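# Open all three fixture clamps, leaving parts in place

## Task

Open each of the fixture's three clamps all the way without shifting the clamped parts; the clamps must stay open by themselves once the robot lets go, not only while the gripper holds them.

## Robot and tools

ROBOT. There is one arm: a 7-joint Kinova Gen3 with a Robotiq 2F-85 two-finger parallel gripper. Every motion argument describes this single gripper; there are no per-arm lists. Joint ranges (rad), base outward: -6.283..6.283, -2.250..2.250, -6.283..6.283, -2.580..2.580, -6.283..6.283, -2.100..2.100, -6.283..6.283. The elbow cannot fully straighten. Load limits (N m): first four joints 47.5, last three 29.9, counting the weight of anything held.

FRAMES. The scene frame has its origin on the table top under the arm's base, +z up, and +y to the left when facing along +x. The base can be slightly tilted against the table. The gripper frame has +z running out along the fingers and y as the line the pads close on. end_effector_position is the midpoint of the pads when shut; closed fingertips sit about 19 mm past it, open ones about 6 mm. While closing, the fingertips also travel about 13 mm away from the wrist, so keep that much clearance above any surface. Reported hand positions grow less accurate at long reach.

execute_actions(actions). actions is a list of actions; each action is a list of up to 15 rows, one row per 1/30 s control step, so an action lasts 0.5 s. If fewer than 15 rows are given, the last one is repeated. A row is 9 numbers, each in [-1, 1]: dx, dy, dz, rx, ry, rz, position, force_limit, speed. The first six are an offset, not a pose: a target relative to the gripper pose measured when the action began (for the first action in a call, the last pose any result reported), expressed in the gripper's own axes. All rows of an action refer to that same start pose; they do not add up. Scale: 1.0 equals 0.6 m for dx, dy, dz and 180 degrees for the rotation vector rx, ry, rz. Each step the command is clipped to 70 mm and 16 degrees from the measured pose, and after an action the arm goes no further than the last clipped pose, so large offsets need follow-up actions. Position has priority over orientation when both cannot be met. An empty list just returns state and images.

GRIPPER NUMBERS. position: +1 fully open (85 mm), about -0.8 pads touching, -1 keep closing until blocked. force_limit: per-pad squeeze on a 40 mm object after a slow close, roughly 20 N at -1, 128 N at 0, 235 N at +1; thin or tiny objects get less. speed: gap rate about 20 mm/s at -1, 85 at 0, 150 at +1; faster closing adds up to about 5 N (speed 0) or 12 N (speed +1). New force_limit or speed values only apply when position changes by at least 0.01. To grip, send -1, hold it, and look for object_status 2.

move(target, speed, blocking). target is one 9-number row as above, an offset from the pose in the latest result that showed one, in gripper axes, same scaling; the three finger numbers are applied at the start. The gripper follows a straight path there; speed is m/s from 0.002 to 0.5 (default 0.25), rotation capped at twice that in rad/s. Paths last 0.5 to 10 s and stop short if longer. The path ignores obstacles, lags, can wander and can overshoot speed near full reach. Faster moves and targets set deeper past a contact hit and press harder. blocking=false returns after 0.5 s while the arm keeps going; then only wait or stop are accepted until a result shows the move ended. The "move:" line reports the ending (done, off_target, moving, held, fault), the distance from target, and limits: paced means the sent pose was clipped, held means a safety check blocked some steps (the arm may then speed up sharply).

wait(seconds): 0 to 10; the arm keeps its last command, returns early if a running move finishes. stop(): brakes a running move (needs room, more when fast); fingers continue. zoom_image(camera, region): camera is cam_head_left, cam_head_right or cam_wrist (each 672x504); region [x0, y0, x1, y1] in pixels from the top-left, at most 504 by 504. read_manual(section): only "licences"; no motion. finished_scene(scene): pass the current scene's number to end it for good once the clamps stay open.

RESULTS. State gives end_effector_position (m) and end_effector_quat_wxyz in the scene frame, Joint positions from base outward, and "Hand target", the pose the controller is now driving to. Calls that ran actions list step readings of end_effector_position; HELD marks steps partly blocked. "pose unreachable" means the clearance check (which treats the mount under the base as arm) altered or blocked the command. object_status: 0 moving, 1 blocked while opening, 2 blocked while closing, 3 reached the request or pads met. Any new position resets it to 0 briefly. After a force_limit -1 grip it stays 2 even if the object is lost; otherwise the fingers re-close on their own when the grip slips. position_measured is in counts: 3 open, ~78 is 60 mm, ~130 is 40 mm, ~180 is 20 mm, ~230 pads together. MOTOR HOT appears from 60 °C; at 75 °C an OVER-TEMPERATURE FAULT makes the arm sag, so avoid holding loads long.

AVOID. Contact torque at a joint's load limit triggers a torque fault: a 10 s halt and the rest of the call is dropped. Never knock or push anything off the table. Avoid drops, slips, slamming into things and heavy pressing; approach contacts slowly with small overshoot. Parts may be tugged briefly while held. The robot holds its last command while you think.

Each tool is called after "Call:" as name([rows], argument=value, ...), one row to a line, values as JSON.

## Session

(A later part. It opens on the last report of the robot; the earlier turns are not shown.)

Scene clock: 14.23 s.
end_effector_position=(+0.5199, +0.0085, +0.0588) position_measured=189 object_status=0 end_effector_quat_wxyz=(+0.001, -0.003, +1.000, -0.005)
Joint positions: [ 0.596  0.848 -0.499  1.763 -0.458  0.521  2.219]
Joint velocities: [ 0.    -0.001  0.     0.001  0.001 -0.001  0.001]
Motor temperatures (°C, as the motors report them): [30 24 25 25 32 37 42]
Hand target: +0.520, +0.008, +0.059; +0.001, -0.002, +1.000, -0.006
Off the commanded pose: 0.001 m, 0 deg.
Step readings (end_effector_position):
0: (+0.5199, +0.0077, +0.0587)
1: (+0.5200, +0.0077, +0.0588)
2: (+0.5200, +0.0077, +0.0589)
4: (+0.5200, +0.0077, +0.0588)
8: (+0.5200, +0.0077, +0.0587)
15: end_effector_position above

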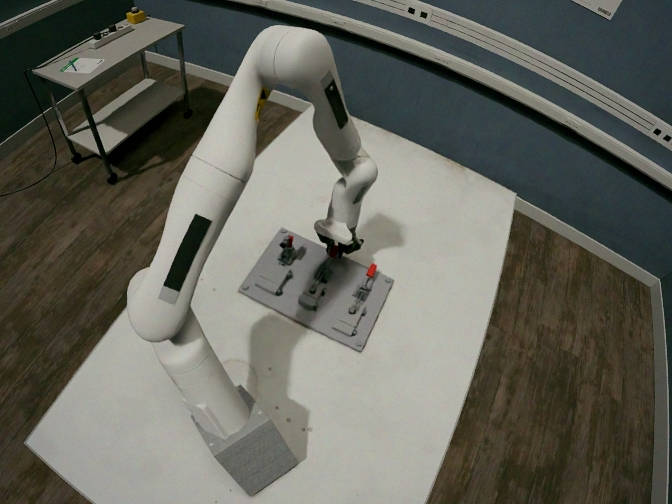

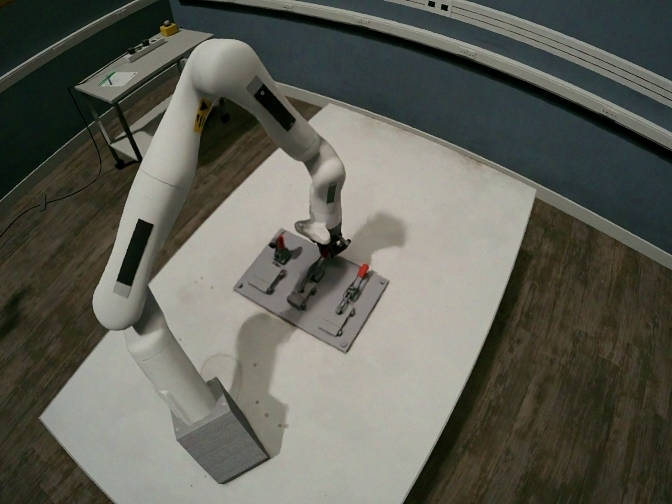

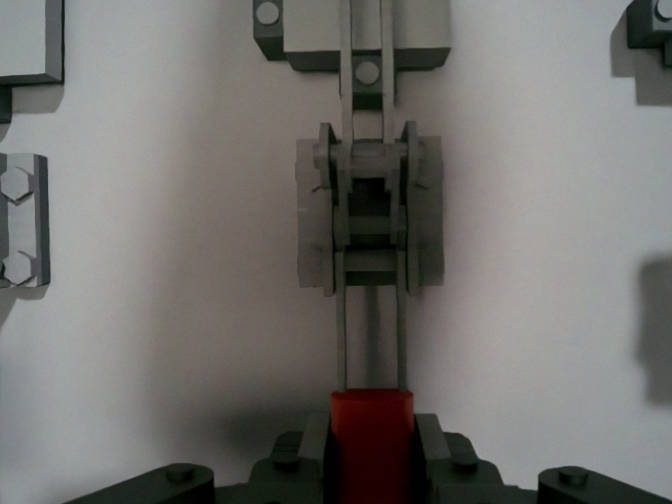

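Call:
execute_actions([
  [[0.004,0,-0.014,0,-0.0556,0,-1,-0.4,0]],
  [[0.004,0,-0.014,0,-0.0556,0,-1,-0.4,0]],
  [[0.004,0,-0.014,0,-0.0556,0,-1,-0.4,0]],
  [[0,0,0,0,0,0,-0.2,-0.4,0.5]],
])

Scene clock: 16.30 s.
end_effector_position=(+0.5056, +0.0082, +0.0808) position_measured=154 object_status=0 end_effector_quat_wxyz=(+0.253, -0.008, +0.967, -0.008)
Joint positions: [ 1.109  1.196 -1.145  2.271 -0.389 -0.458  2.495]
Joint velocities: [ 0.    -0.001  0.    -0.    -0.     0.    -0.001]
Motor temperatures (°C, as the motors report them): [30 24 25 25 32 37 42]
Hand target: +0.506, +0.008, +0.081; +0.253, -0.008, +0.967, -0.008
Off the commanded pose: 0.000 m, 0 deg.
Step readings (end_effector_position; steps 1 to 15: 1st action; 16 to 30: 2nd action; 31 to 45: 3rd action; 46 to 60: 4th action):
0: (+0.5199, +0.0085, +0.0588)
1: (+0.5200, +0.0084, +0.0591)
2: (+0.5199, +0.0084, +0.0595)
4: (+0.5191, +0.0083, +0.0615)
8: (+0.5172, +0.0085, +0.0663)
15: (+0.5167, +0.0086, +0.0664)
16: (+0.5165, +0.0083, +0.0667)
17: (+0.5162, +0.0082, +0.0673)
19: (+0.5153, +0.0081, +0.0690)
23: (+0.5124, +0.0084, +0.0737)
30: (+0.5119, +0.0085, +0.0739)
31: (+0.5115, +0.0082, +0.0740)
32: (+0.5112, +0.0081, +0.0744)
34: (+0.5101, +0.0080, +0.0760)
38: (+0.5070, +0.0084, +0.0798)
45: (+0.5056, +0.0082, +0.0808)
46: (+0.5055, +0.0082, +0.0809)
47: (+0.5052, +0.0081, +0.0810)
49: (+0.5054, +0.0082, +0.0809)
53: (+0.5056, +0.0082, +0.0809)
60: end_effector_position above

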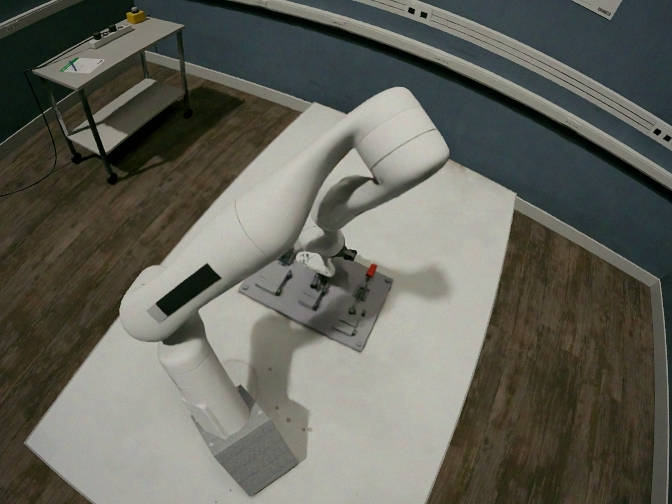

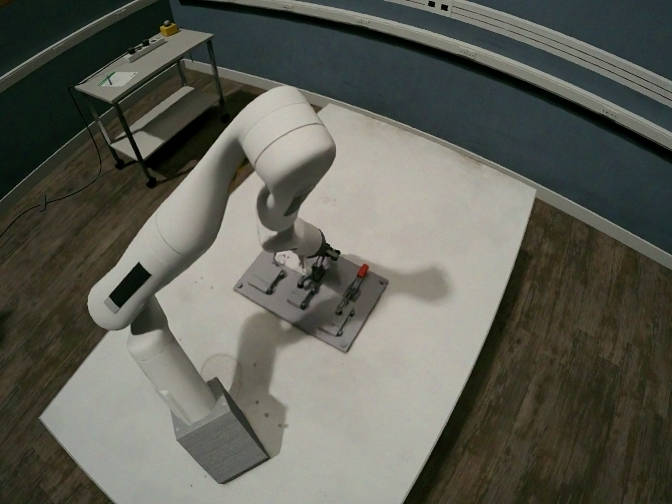

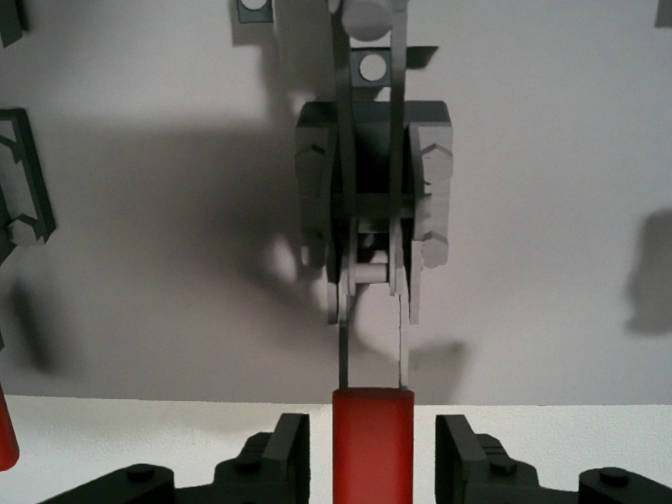

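Call:
move(target=[-0.047,0,0.044,0,0.163,0,-0.2,-0.4,0.5], speed=0.15)

Call:
execute_actions([
  [[0,0,0,0,0,0,-1,-0.4,0.5]],
])

Scene clock: 18.47 s.
end_effector_position=(+0.5436, +0.0080, +0.0724) position_measured=154 object_status=3 end_effector_quat_wxyz=(+0.001, -0.004, +1.000, -0.010)
Joint positions: [ 0.548  0.825 -0.43   1.683 -0.481  0.609  2.211]
Joint velocities: [-0.014  0.005 -0.008 -0.003  0.004  0.001 -0.007]
Motor temperatures (°C, as the motors report them): [30 24 25 25 32 37 42]
Hand target: +0.544, +0.009, +0.072; +0.001, -0.005, +1.000, -0.010
Off the commanded pose: 0.001 m, 0 deg.
move: done

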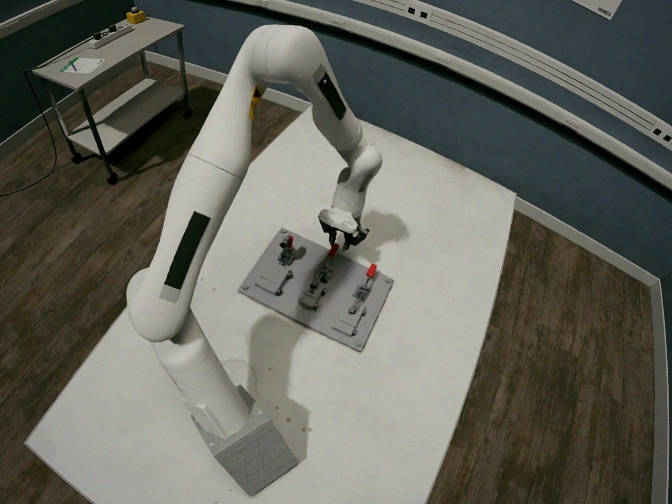

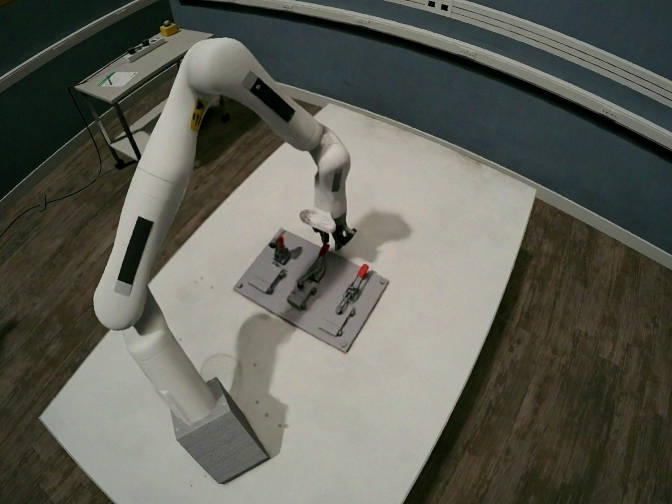

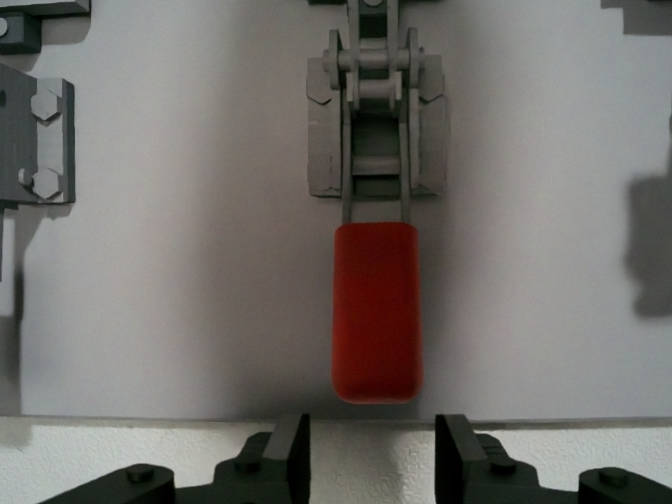

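Scene clock: 18.97 s.
end_effector_position=(+0.5436, +0.0080, +0.0724) position_measured=231 object_status=0 end_effector_quat_wxyz=(+0.001, -0.004, +1.000, -0.010)
Joint positions: [ 0.548  0.825 -0.43   1.683 -0.481  0.609  2.211]
Joint velocities: [-0.     0.001 -0.    -0.    -0.    -0.    -0.   ]
Motor temperatures (°C, as the motors report them): [30 24 25 25 32 37 42]
Hand target: +0.544, +0.008, +0.072; +0.001, -0.004, +1.000, -0.010
Off the commanded pose: 0.000 m, 0 deg.
Step readings (end_effector_position):
0: (+0.5436, +0.0080, +0.0724)
1: (+0.5436, +0.0081, +0.0725)
2: (+0.5436, +0.0079, +0.0727)
4: (+0.5436, +0.0078, +0.0726)
8: (+0.5436, +0.0080, +0.0725)
15: end_effector_position above

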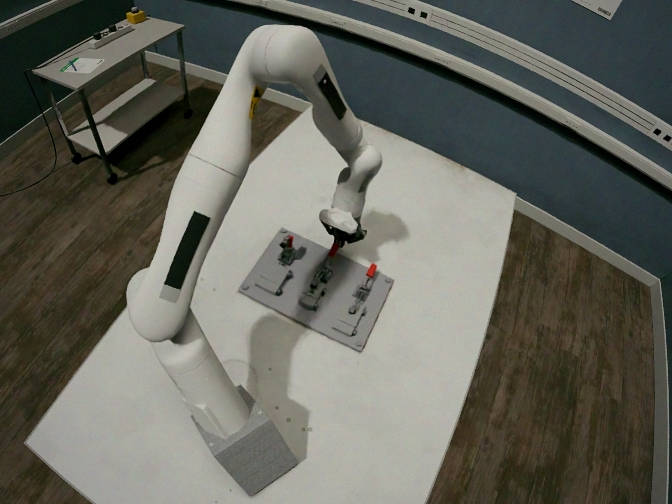

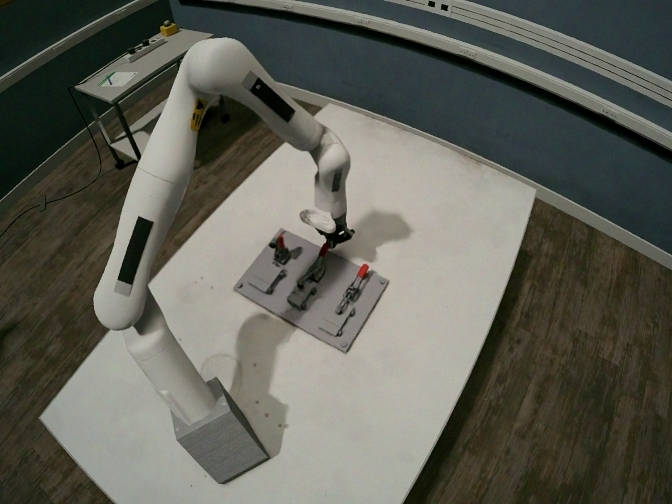

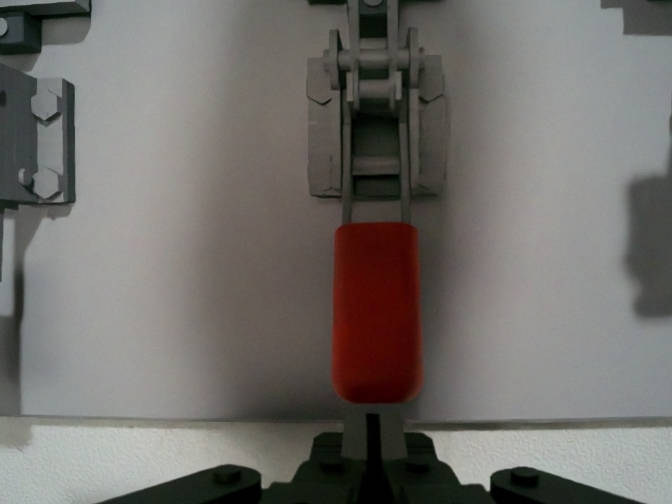

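Target (0.477, 0.099).

Call:
move(target=[0.111,0,-0.045,0,0,0,-1,-0.4,0.5], speed=0.06)

Scene clock: 20.47 s.
end_effector_position=(+0.4853, +0.0076, +0.1009) position_measured=231 object_status=3 end_effector_quat_wxyz=(+0.009, -0.007, +1.000, -0.013)
Joint positions: [ 0.685  0.738 -0.508  1.896 -0.524  0.517  2.321]
Joint velocities: [ 0.003 -0.005  0.001  0.002 -0.005  0.003  0.004]
Motor temperatures (°C, as the motors report them): [30 24 25 25 32 37 42]
Hand target: +0.477, +0.008, +0.099; +0.001, -0.004, +1.000, -0.011
Off the commanded pose: 0.009 m, 1 deg.
move: off_target

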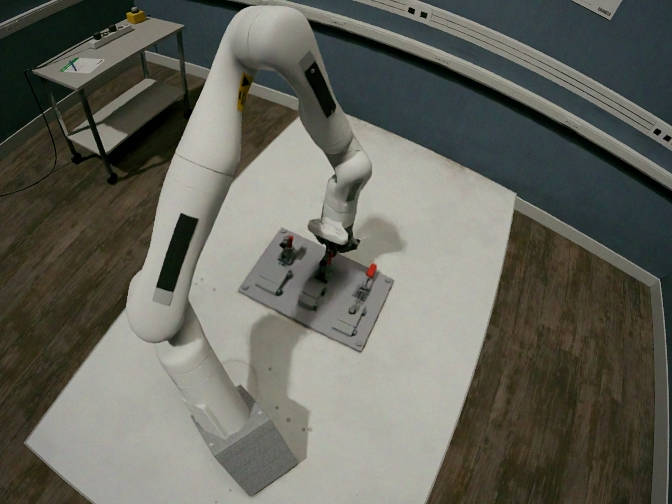

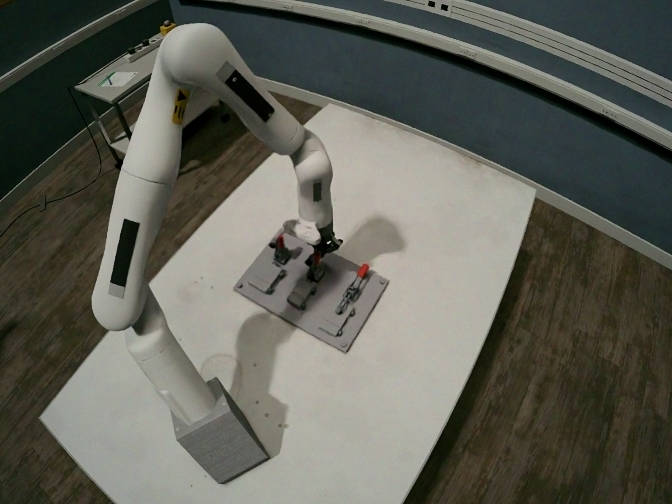

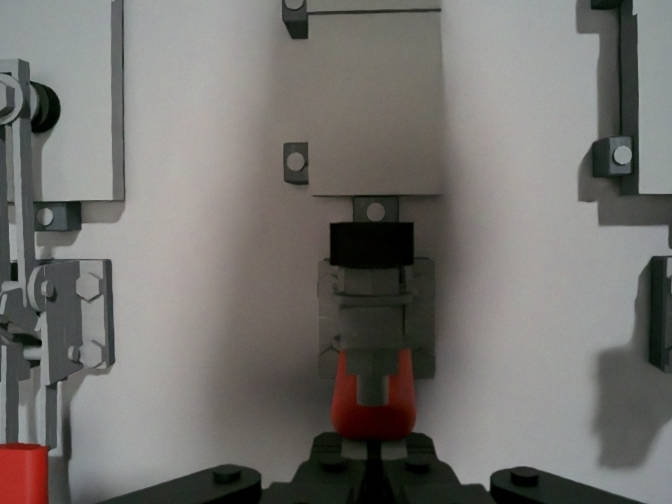

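Same view as the first. Next clamp.

Call:
move(target=[-0.06,-0.182,0.0,0,0.006,0,0.2,-0.4,0], speed=0.2)

Scene clock: 21.50 s.
end_effector_position=(+0.5235, -0.1007, +0.1049) position_measured=104 object_status=0 end_effector_quat_wxyz=(+0.000, -0.007, +1.000, -0.013)
Joint positions: [ 0.731  0.922 -0.401  1.595 -0.419  0.716  2.366]
Joint velocities: [-0.002  0.008  0.    -0.001 -0.001  0.001  0.002]
Motor temperatures (°C, as the motors report them): [30 24 25 25 32 37 42]
Hand target: +0.523, -0.101, +0.104; -0.000, -0.006, +1.000, -0.013
Off the commanded pose: 0.001 m, 0 deg.
move: done

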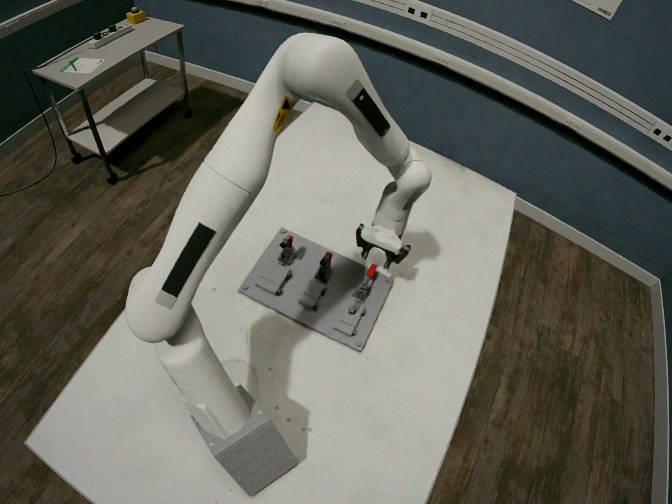

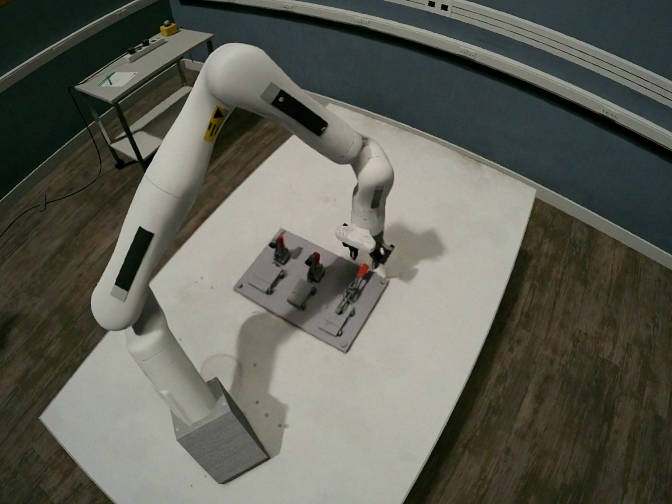

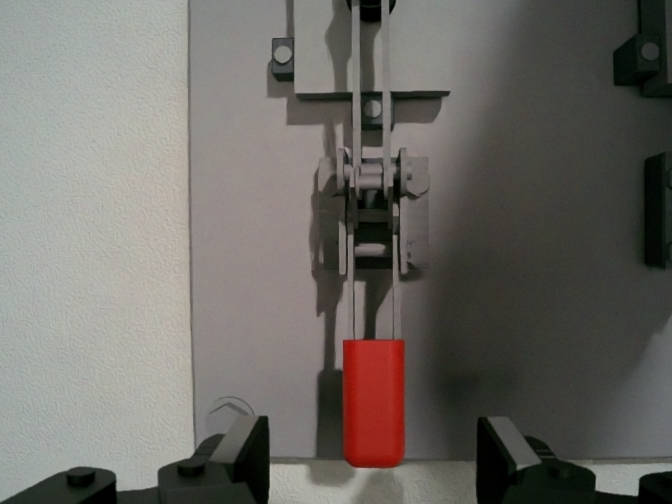

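Call:
move(target=[0.007,0,0.073,0,0,0,0.2,-0.4,0], speed=0.1)

Call:
execute_actions([
  [[0,0,0,0,0,0,-1,-0.4,0]],
])

Scene clock: 22.33 s.
end_effector_position=(+0.5195, -0.1020, +0.0614) position_measured=104 object_status=3 end_effector_quat_wxyz=(+0.000, -0.007, +1.000, -0.013)
Joint positions: [ 0.696  0.992 -0.413  1.612 -0.43   0.618  2.381]
Joint velocities: [-0.002  0.005  0.    -0.     0.    -0.001 -0.001]
Motor temperatures (°C, as the motors report them): [30 24 25 25 32 37 42]
Hand target: +0.519, -0.102, +0.061; +0.000, -0.007, +1.000, -0.013
Off the commanded pose: 0.000 m, 0 deg.
move: done

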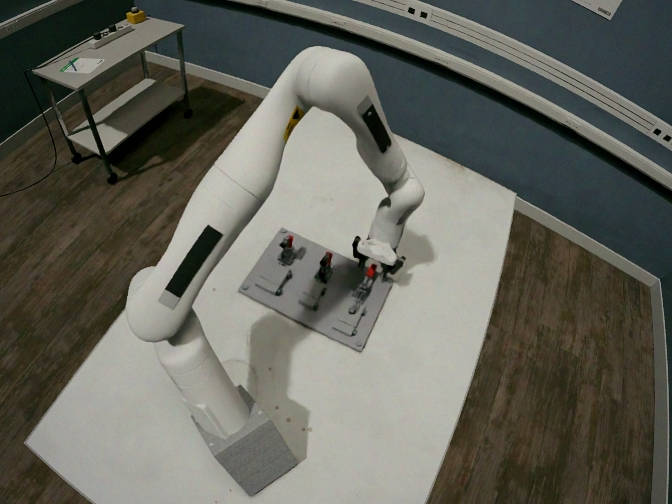

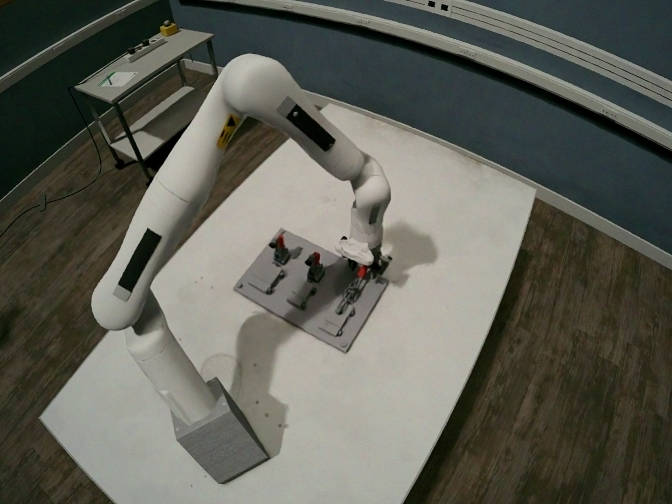

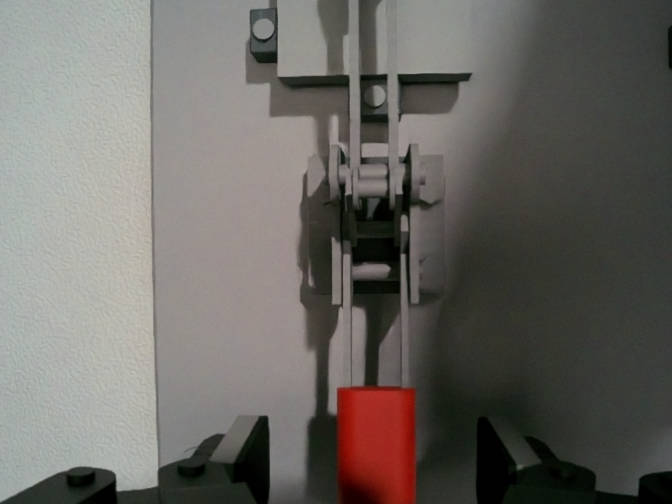

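Scene clock: 22.83 s.
end_effector_position=(+0.5196, -0.1014, +0.0614) position_measured=190 object_status=0 end_effector_quat_wxyz=(+0.000, -0.007, +1.000, -0.013)
Joint positions: [ 0.696  0.992 -0.413  1.613 -0.431  0.618  2.381]
Joint velocities: [ 0.    -0.001  0.     0.     0.001 -0.    -0.001]
Motor temperatures (°C, as the motors report them): [30 24 25 25 32 37 42]
Hand target: +0.519, -0.102, +0.061; +0.000, -0.007, +1.000, -0.013
Off the commanded pose: 0.001 m, 0 deg.
Step readings (end_effector_position):
0: (+0.5195, -0.1020, +0.0614)
1: (+0.5195, -0.1020, +0.0615)
2: (+0.5195, -0.1020, +0.0616)
4: (+0.5195, -0.1020, +0.0615)
8: (+0.5195, -0.1020, +0.0614)
15: end_effector_position above

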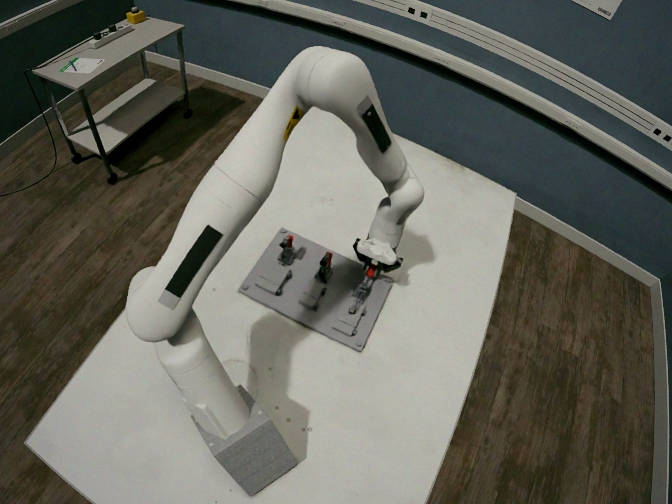

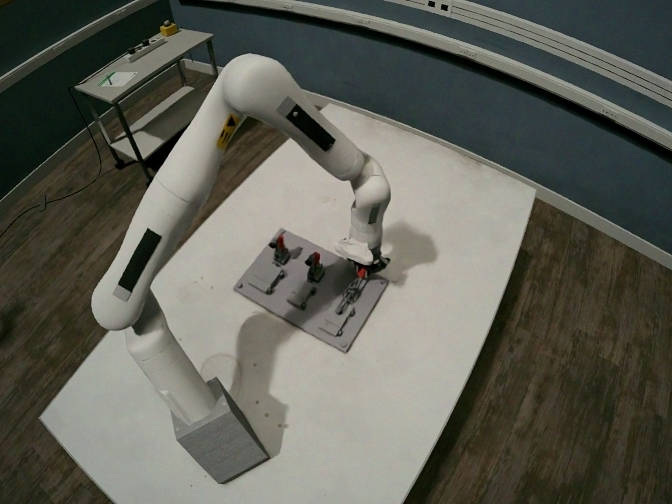

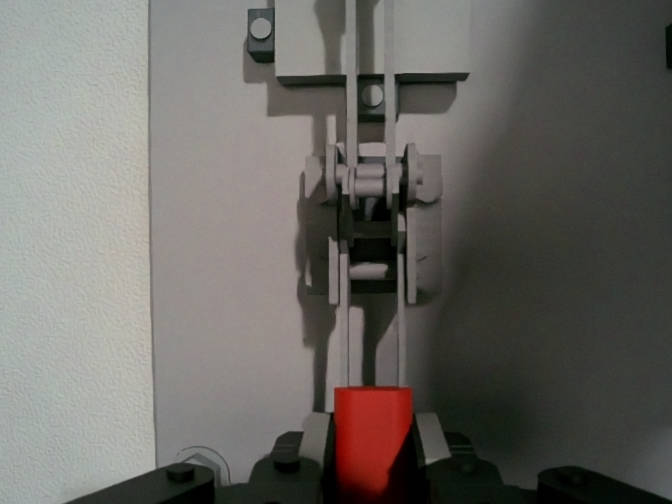

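Call:
execute_actions([
  [[0.004,0,-0.014,0,-0.0556,0,-1,-0.4,0]],
  [[0.004,0,-0.014,0,-0.0556,0,-1,-0.4,0]],
  [[0.003,0,-0.01,0,-0.028,0,-1,-0.4,0]],
  [[0,0,0,0,0,0,-0.2,-0.4,0.5]],
])

Scene clock: 25.00 s.
end_effector_position=(+0.5033, -0.1016, +0.0779) position_measured=154 object_status=0 end_effector_quat_wxyz=(+0.208, -0.009, +0.978, -0.012)
Joint positions: [ 1.197  1.215 -0.949  2.024 -0.5   -0.067  2.77 ]
Joint velocities: [-0.    -0.     0.     0.    -0.     0.     0.001]
Motor temperatures (°C, as the motors report them): [30 24 25 25 32 37 42]
Hand target: +0.503, -0.102, +0.078; +0.208, -0.009, +0.978, -0.012
Off the commanded pose: 0.000 m, 0 deg.
Step readings (end_effector_position; steps 1 to 15: 1st action; 16 to 30: 2nd action; 31 to 45: 3rd action; 46 to 60: 4th action):
0: (+0.5196, -0.1013, +0.0614)
1: (+0.5195, -0.1015, +0.0616)
2: (+0.5192, -0.1016, +0.0622)
4: (+0.5181, -0.1017, +0.0642)
8: (+0.5155, -0.1013, +0.0679)
15: (+0.5146, -0.1014, +0.0681)
16: (+0.5144, -0.1016, +0.0683)
17: (+0.5140, -0.1017, +0.0688)
19: (+0.5127, -0.1019, +0.0704)
23: (+0.5094, -0.1015, +0.0736)
30: (+0.5083, -0.1014, +0.0743)
31: (+0.5079, -0.1017, +0.0744)
32: (+0.5074, -0.1018, +0.0748)
34: (+0.5056, -0.1019, +0.0763)
38: (+0.5038, -0.1015, +0.0776)
45: (+0.5033, -0.1016, +0.0779)
46: (+0.5032, -0.1016, +0.0776)
47: (+0.5033, -0.1018, +0.0774)
49: (+0.5033, -0.1017, +0.0777)
53: (+0.5033, -0.1016, +0.0778)
60: end_effector_position above

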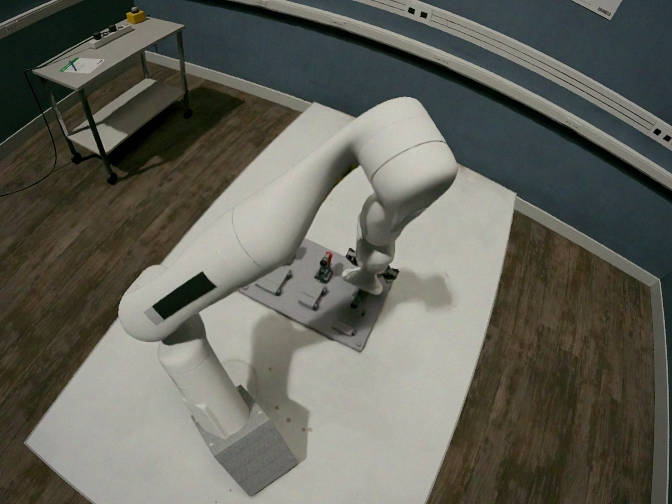

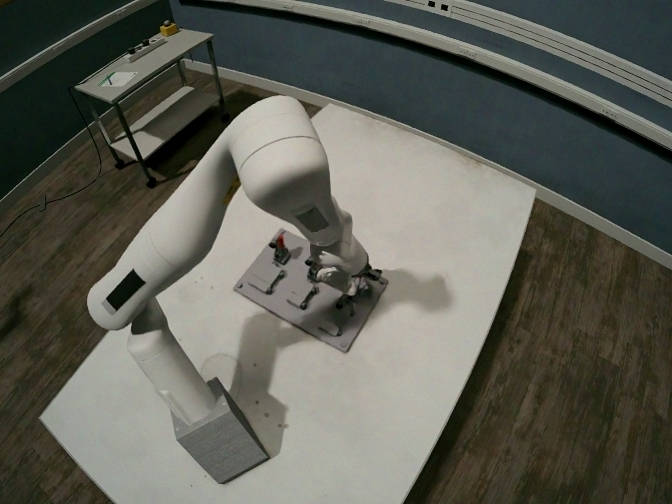

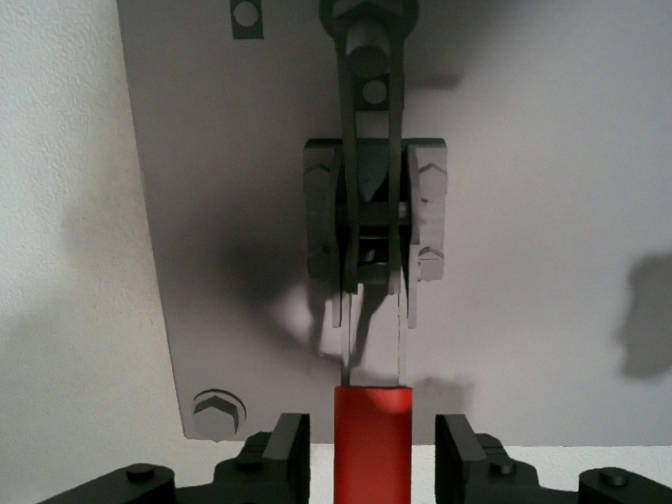

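Call:
move(target=[-0.054,0,0.039,0,0.133,0,-0.2,-0.4,0.5], speed=0.15)

Call:
execute_actions([
  [[0,0,0,0,0,0,-1,-0.4,0.5]],
])

Scene clock: 26.87 s.
end_effector_position=(+0.5428, -0.1019, +0.0705) position_measured=154 object_status=3 end_effector_quat_wxyz=(+0.002, -0.006, +1.000, -0.014)
Joint positions: [ 0.657  0.984 -0.369  1.536 -0.452  0.688  2.363]
Joint velocities: [-0.014  0.003 -0.007 -0.004  0.005  0.002 -0.004]
Motor temperatures (°C, as the motors report them): [30 24 25 25 32 37 42]
Hand target: +0.543, -0.101, +0.070; +0.001, -0.006, +1.000, -0.014
Off the commanded pose: 0.001 m, 0 deg.
move: done

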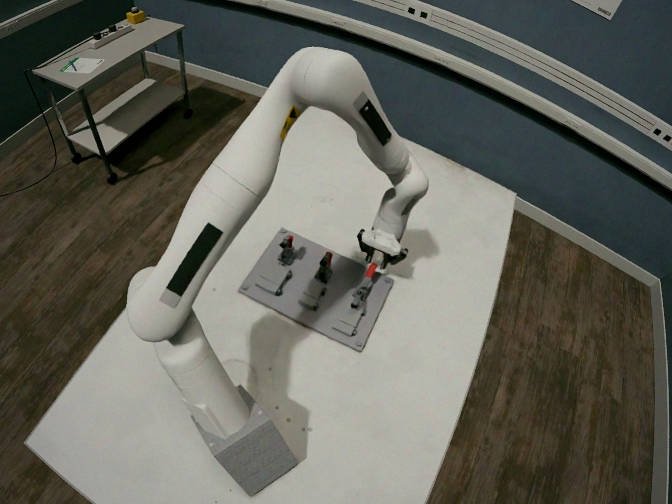

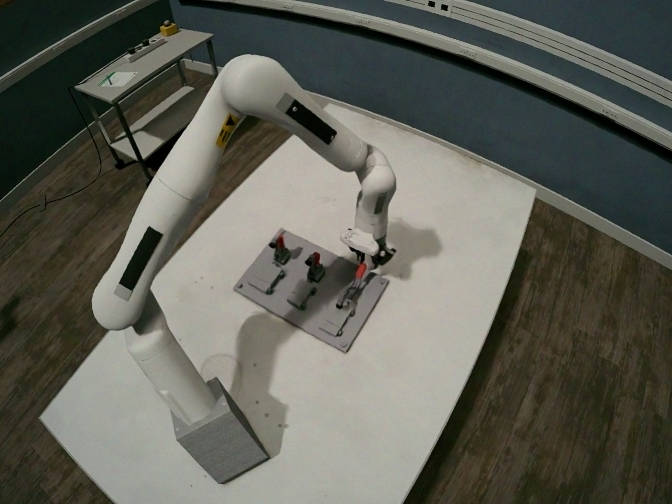

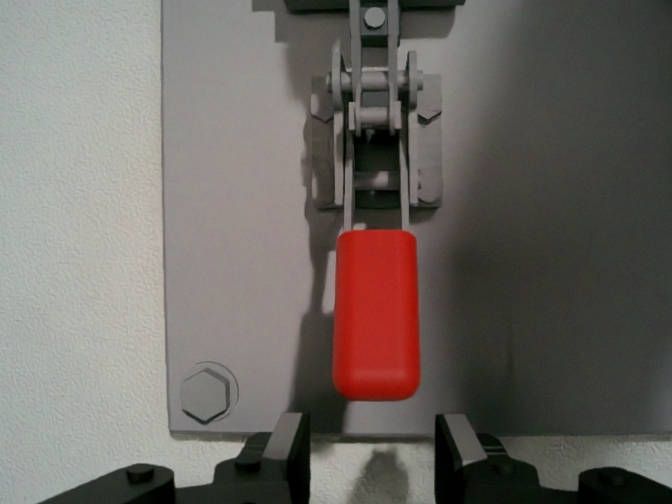

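Scene clock: 27.37 s.
end_effector_position=(+0.5428, -0.1019, +0.0705) position_measured=231 object_status=0 end_effector_quat_wxyz=(+0.002, -0.006, +1.000, -0.014)
Joint positions: [ 0.657  0.984 -0.369  1.536 -0.451  0.688  2.363]
Joint velocities: [-0.    -0.001 -0.    -0.     0.     0.001 -0.001]
Motor temperatures (°C, as the motors report them): [30 24 25 25 32 37 42]
Hand target: +0.543, -0.102, +0.071; +0.002, -0.006, +1.000, -0.014
Off the commanded pose: 0.000 m, 0 deg.
Step readings (end_effector_position):
0: (+0.5428, -0.1019, +0.0705)
1: (+0.5428, -0.1018, +0.0706)
2: (+0.5428, -0.1019, +0.0707)
4: (+0.5428, -0.1021, +0.0707)
8: (+0.5428, -0.1019, +0.0705)
15: end_effector_position above

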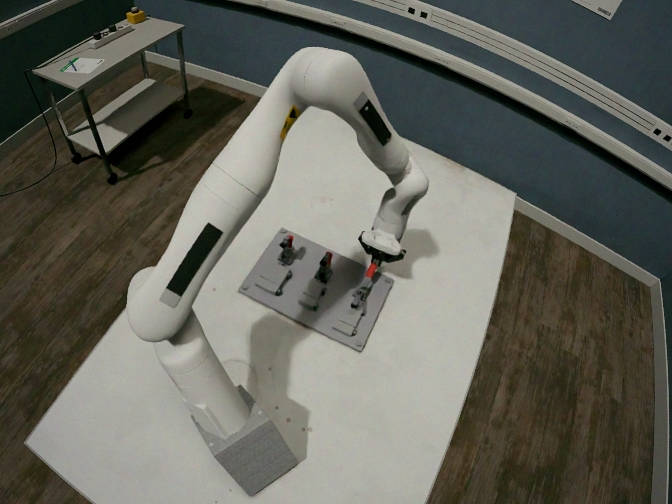

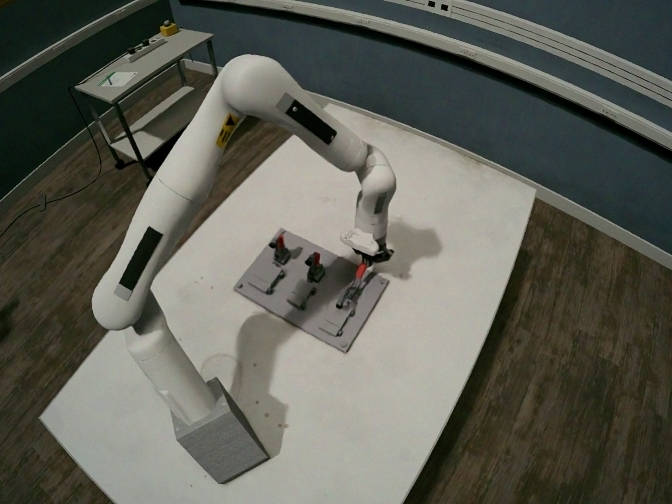

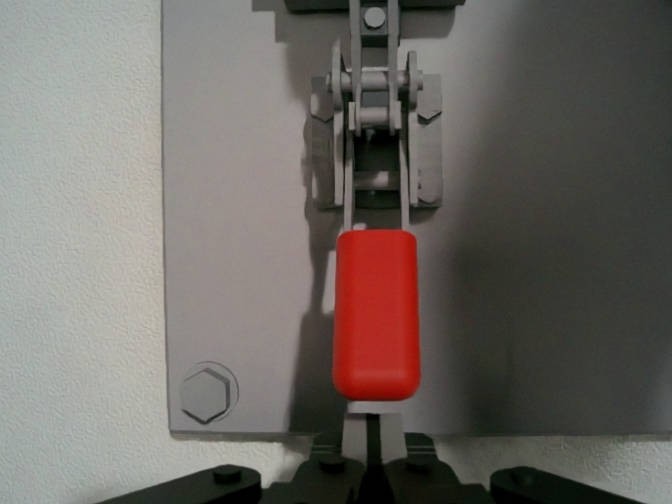

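Call:
move(target=[0.105,0,-0.044,0,0,0,-1,-0.4,0.5], speed=0.06)

Scene clock: 28.80 s.
end_effector_position=(+0.4879, -0.1014, +0.0981) position_measured=231 object_status=3 end_effector_quat_wxyz=(+0.009, -0.009, +1.000, -0.017)
Joint positions: [ 0.781  0.907 -0.421  1.734 -0.471  0.603  2.469]
Joint velocities: [ 0.002 -0.004  0.002  0.003 -0.005  0.002  0.004]
Motor temperatures (°C, as the motors report them): [30 24 25 25 32 37 42]
Hand target: +0.480, -0.102, +0.097; +0.002, -0.006, +1.000, -0.014
Off the commanded pose: 0.008 m, 1 deg.
move: off_target

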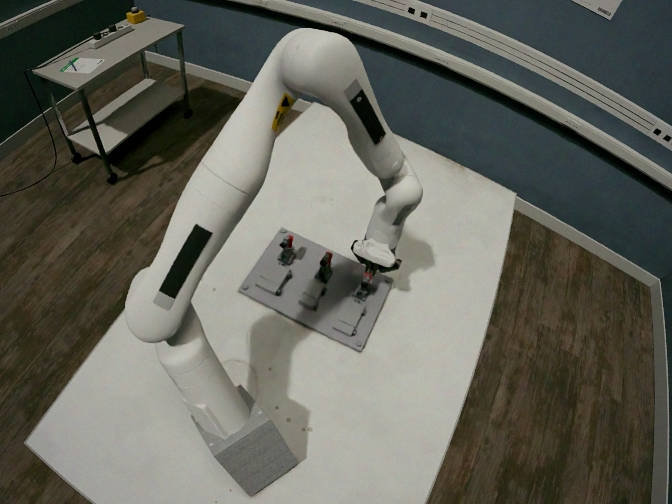

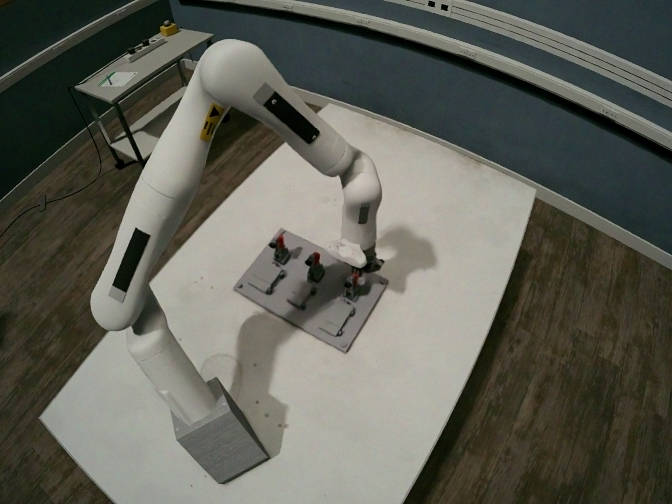

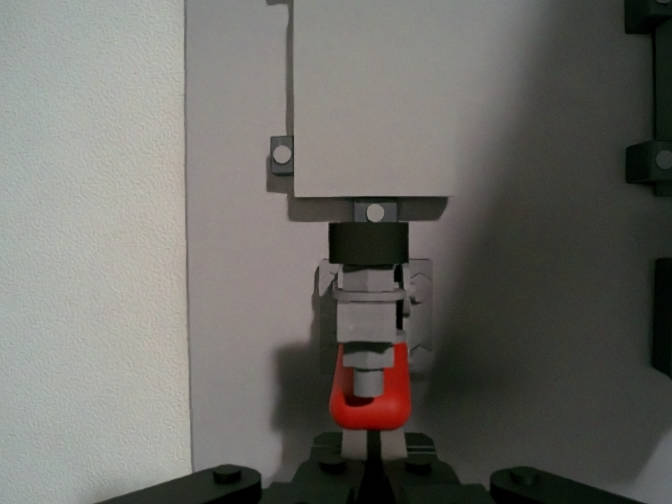

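Call:
move(target=[-0.08,0,-0.03,0,0,0,-1,-0.4,0.5], speed=0.15)

Call:
zoom_image(camera="cam_head_right", region=[220,210,420,360])

Scene clock: 29.63 s.
end_effector_position=(+0.5356, -0.1000, +0.1171) position_measured=231 object_status=3 end_effector_quat_wxyz=(+0.009, -0.009, +1.000, -0.017)
Joint positions: [ 0.719  0.9   -0.375  1.573 -0.448  0.741  2.379]
Joint velocities: [-0.004  0.001 -0.002 -0.001  0.001  0.001 -0.   ]
Motor temperatures (°C, as the motors report them): [30 24 25 25 32 37 42]
Hand target: +0.536, -0.100, +0.117; +0.009, -0.009, +1.000, -0.016
Off the commanded pose: 0.000 m, 0 deg.
move: done

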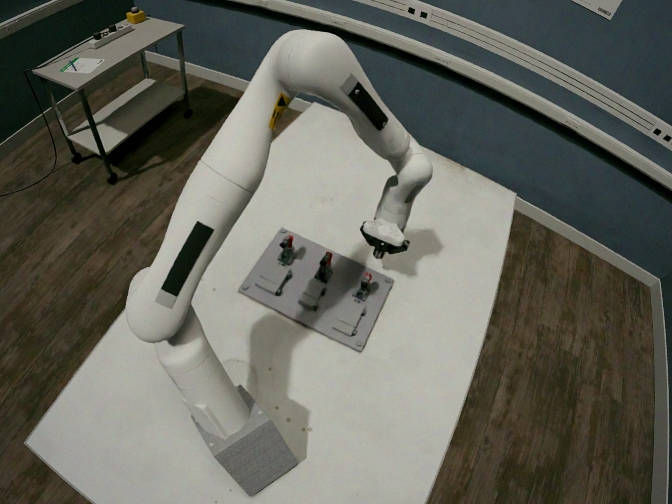

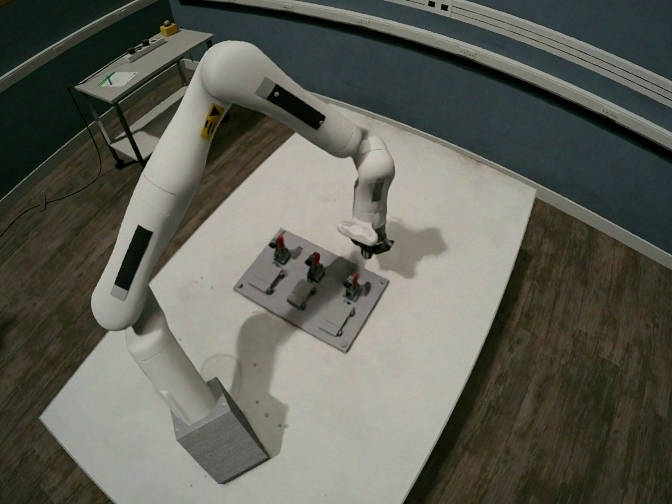

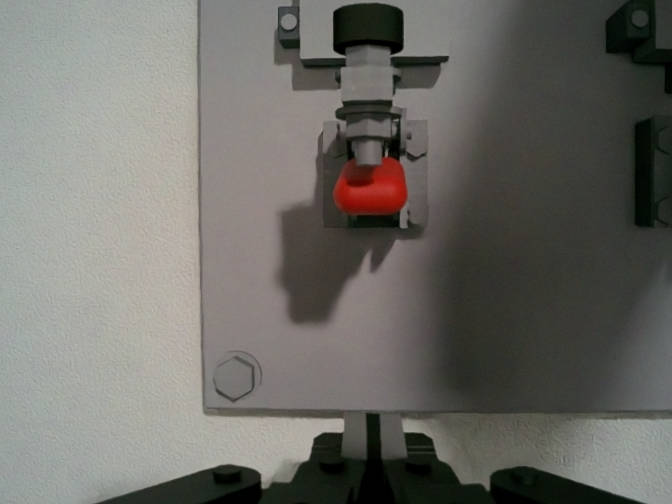

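Region (220, 210, 420, 360) of cam_head_right's 672x504 image, scaled by 2.520, with more detail than that image has; it fills the top 378 rows of this view, and the rest is white.

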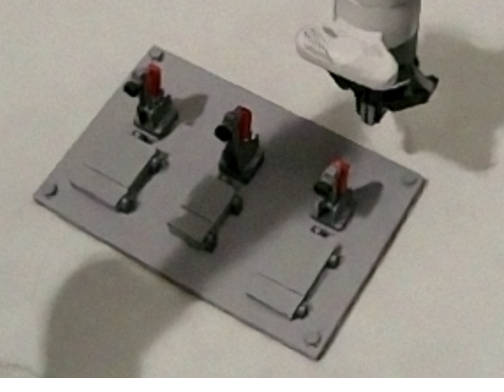

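Call:
finished_scene(scene=2)

The scene is finished: the task was done.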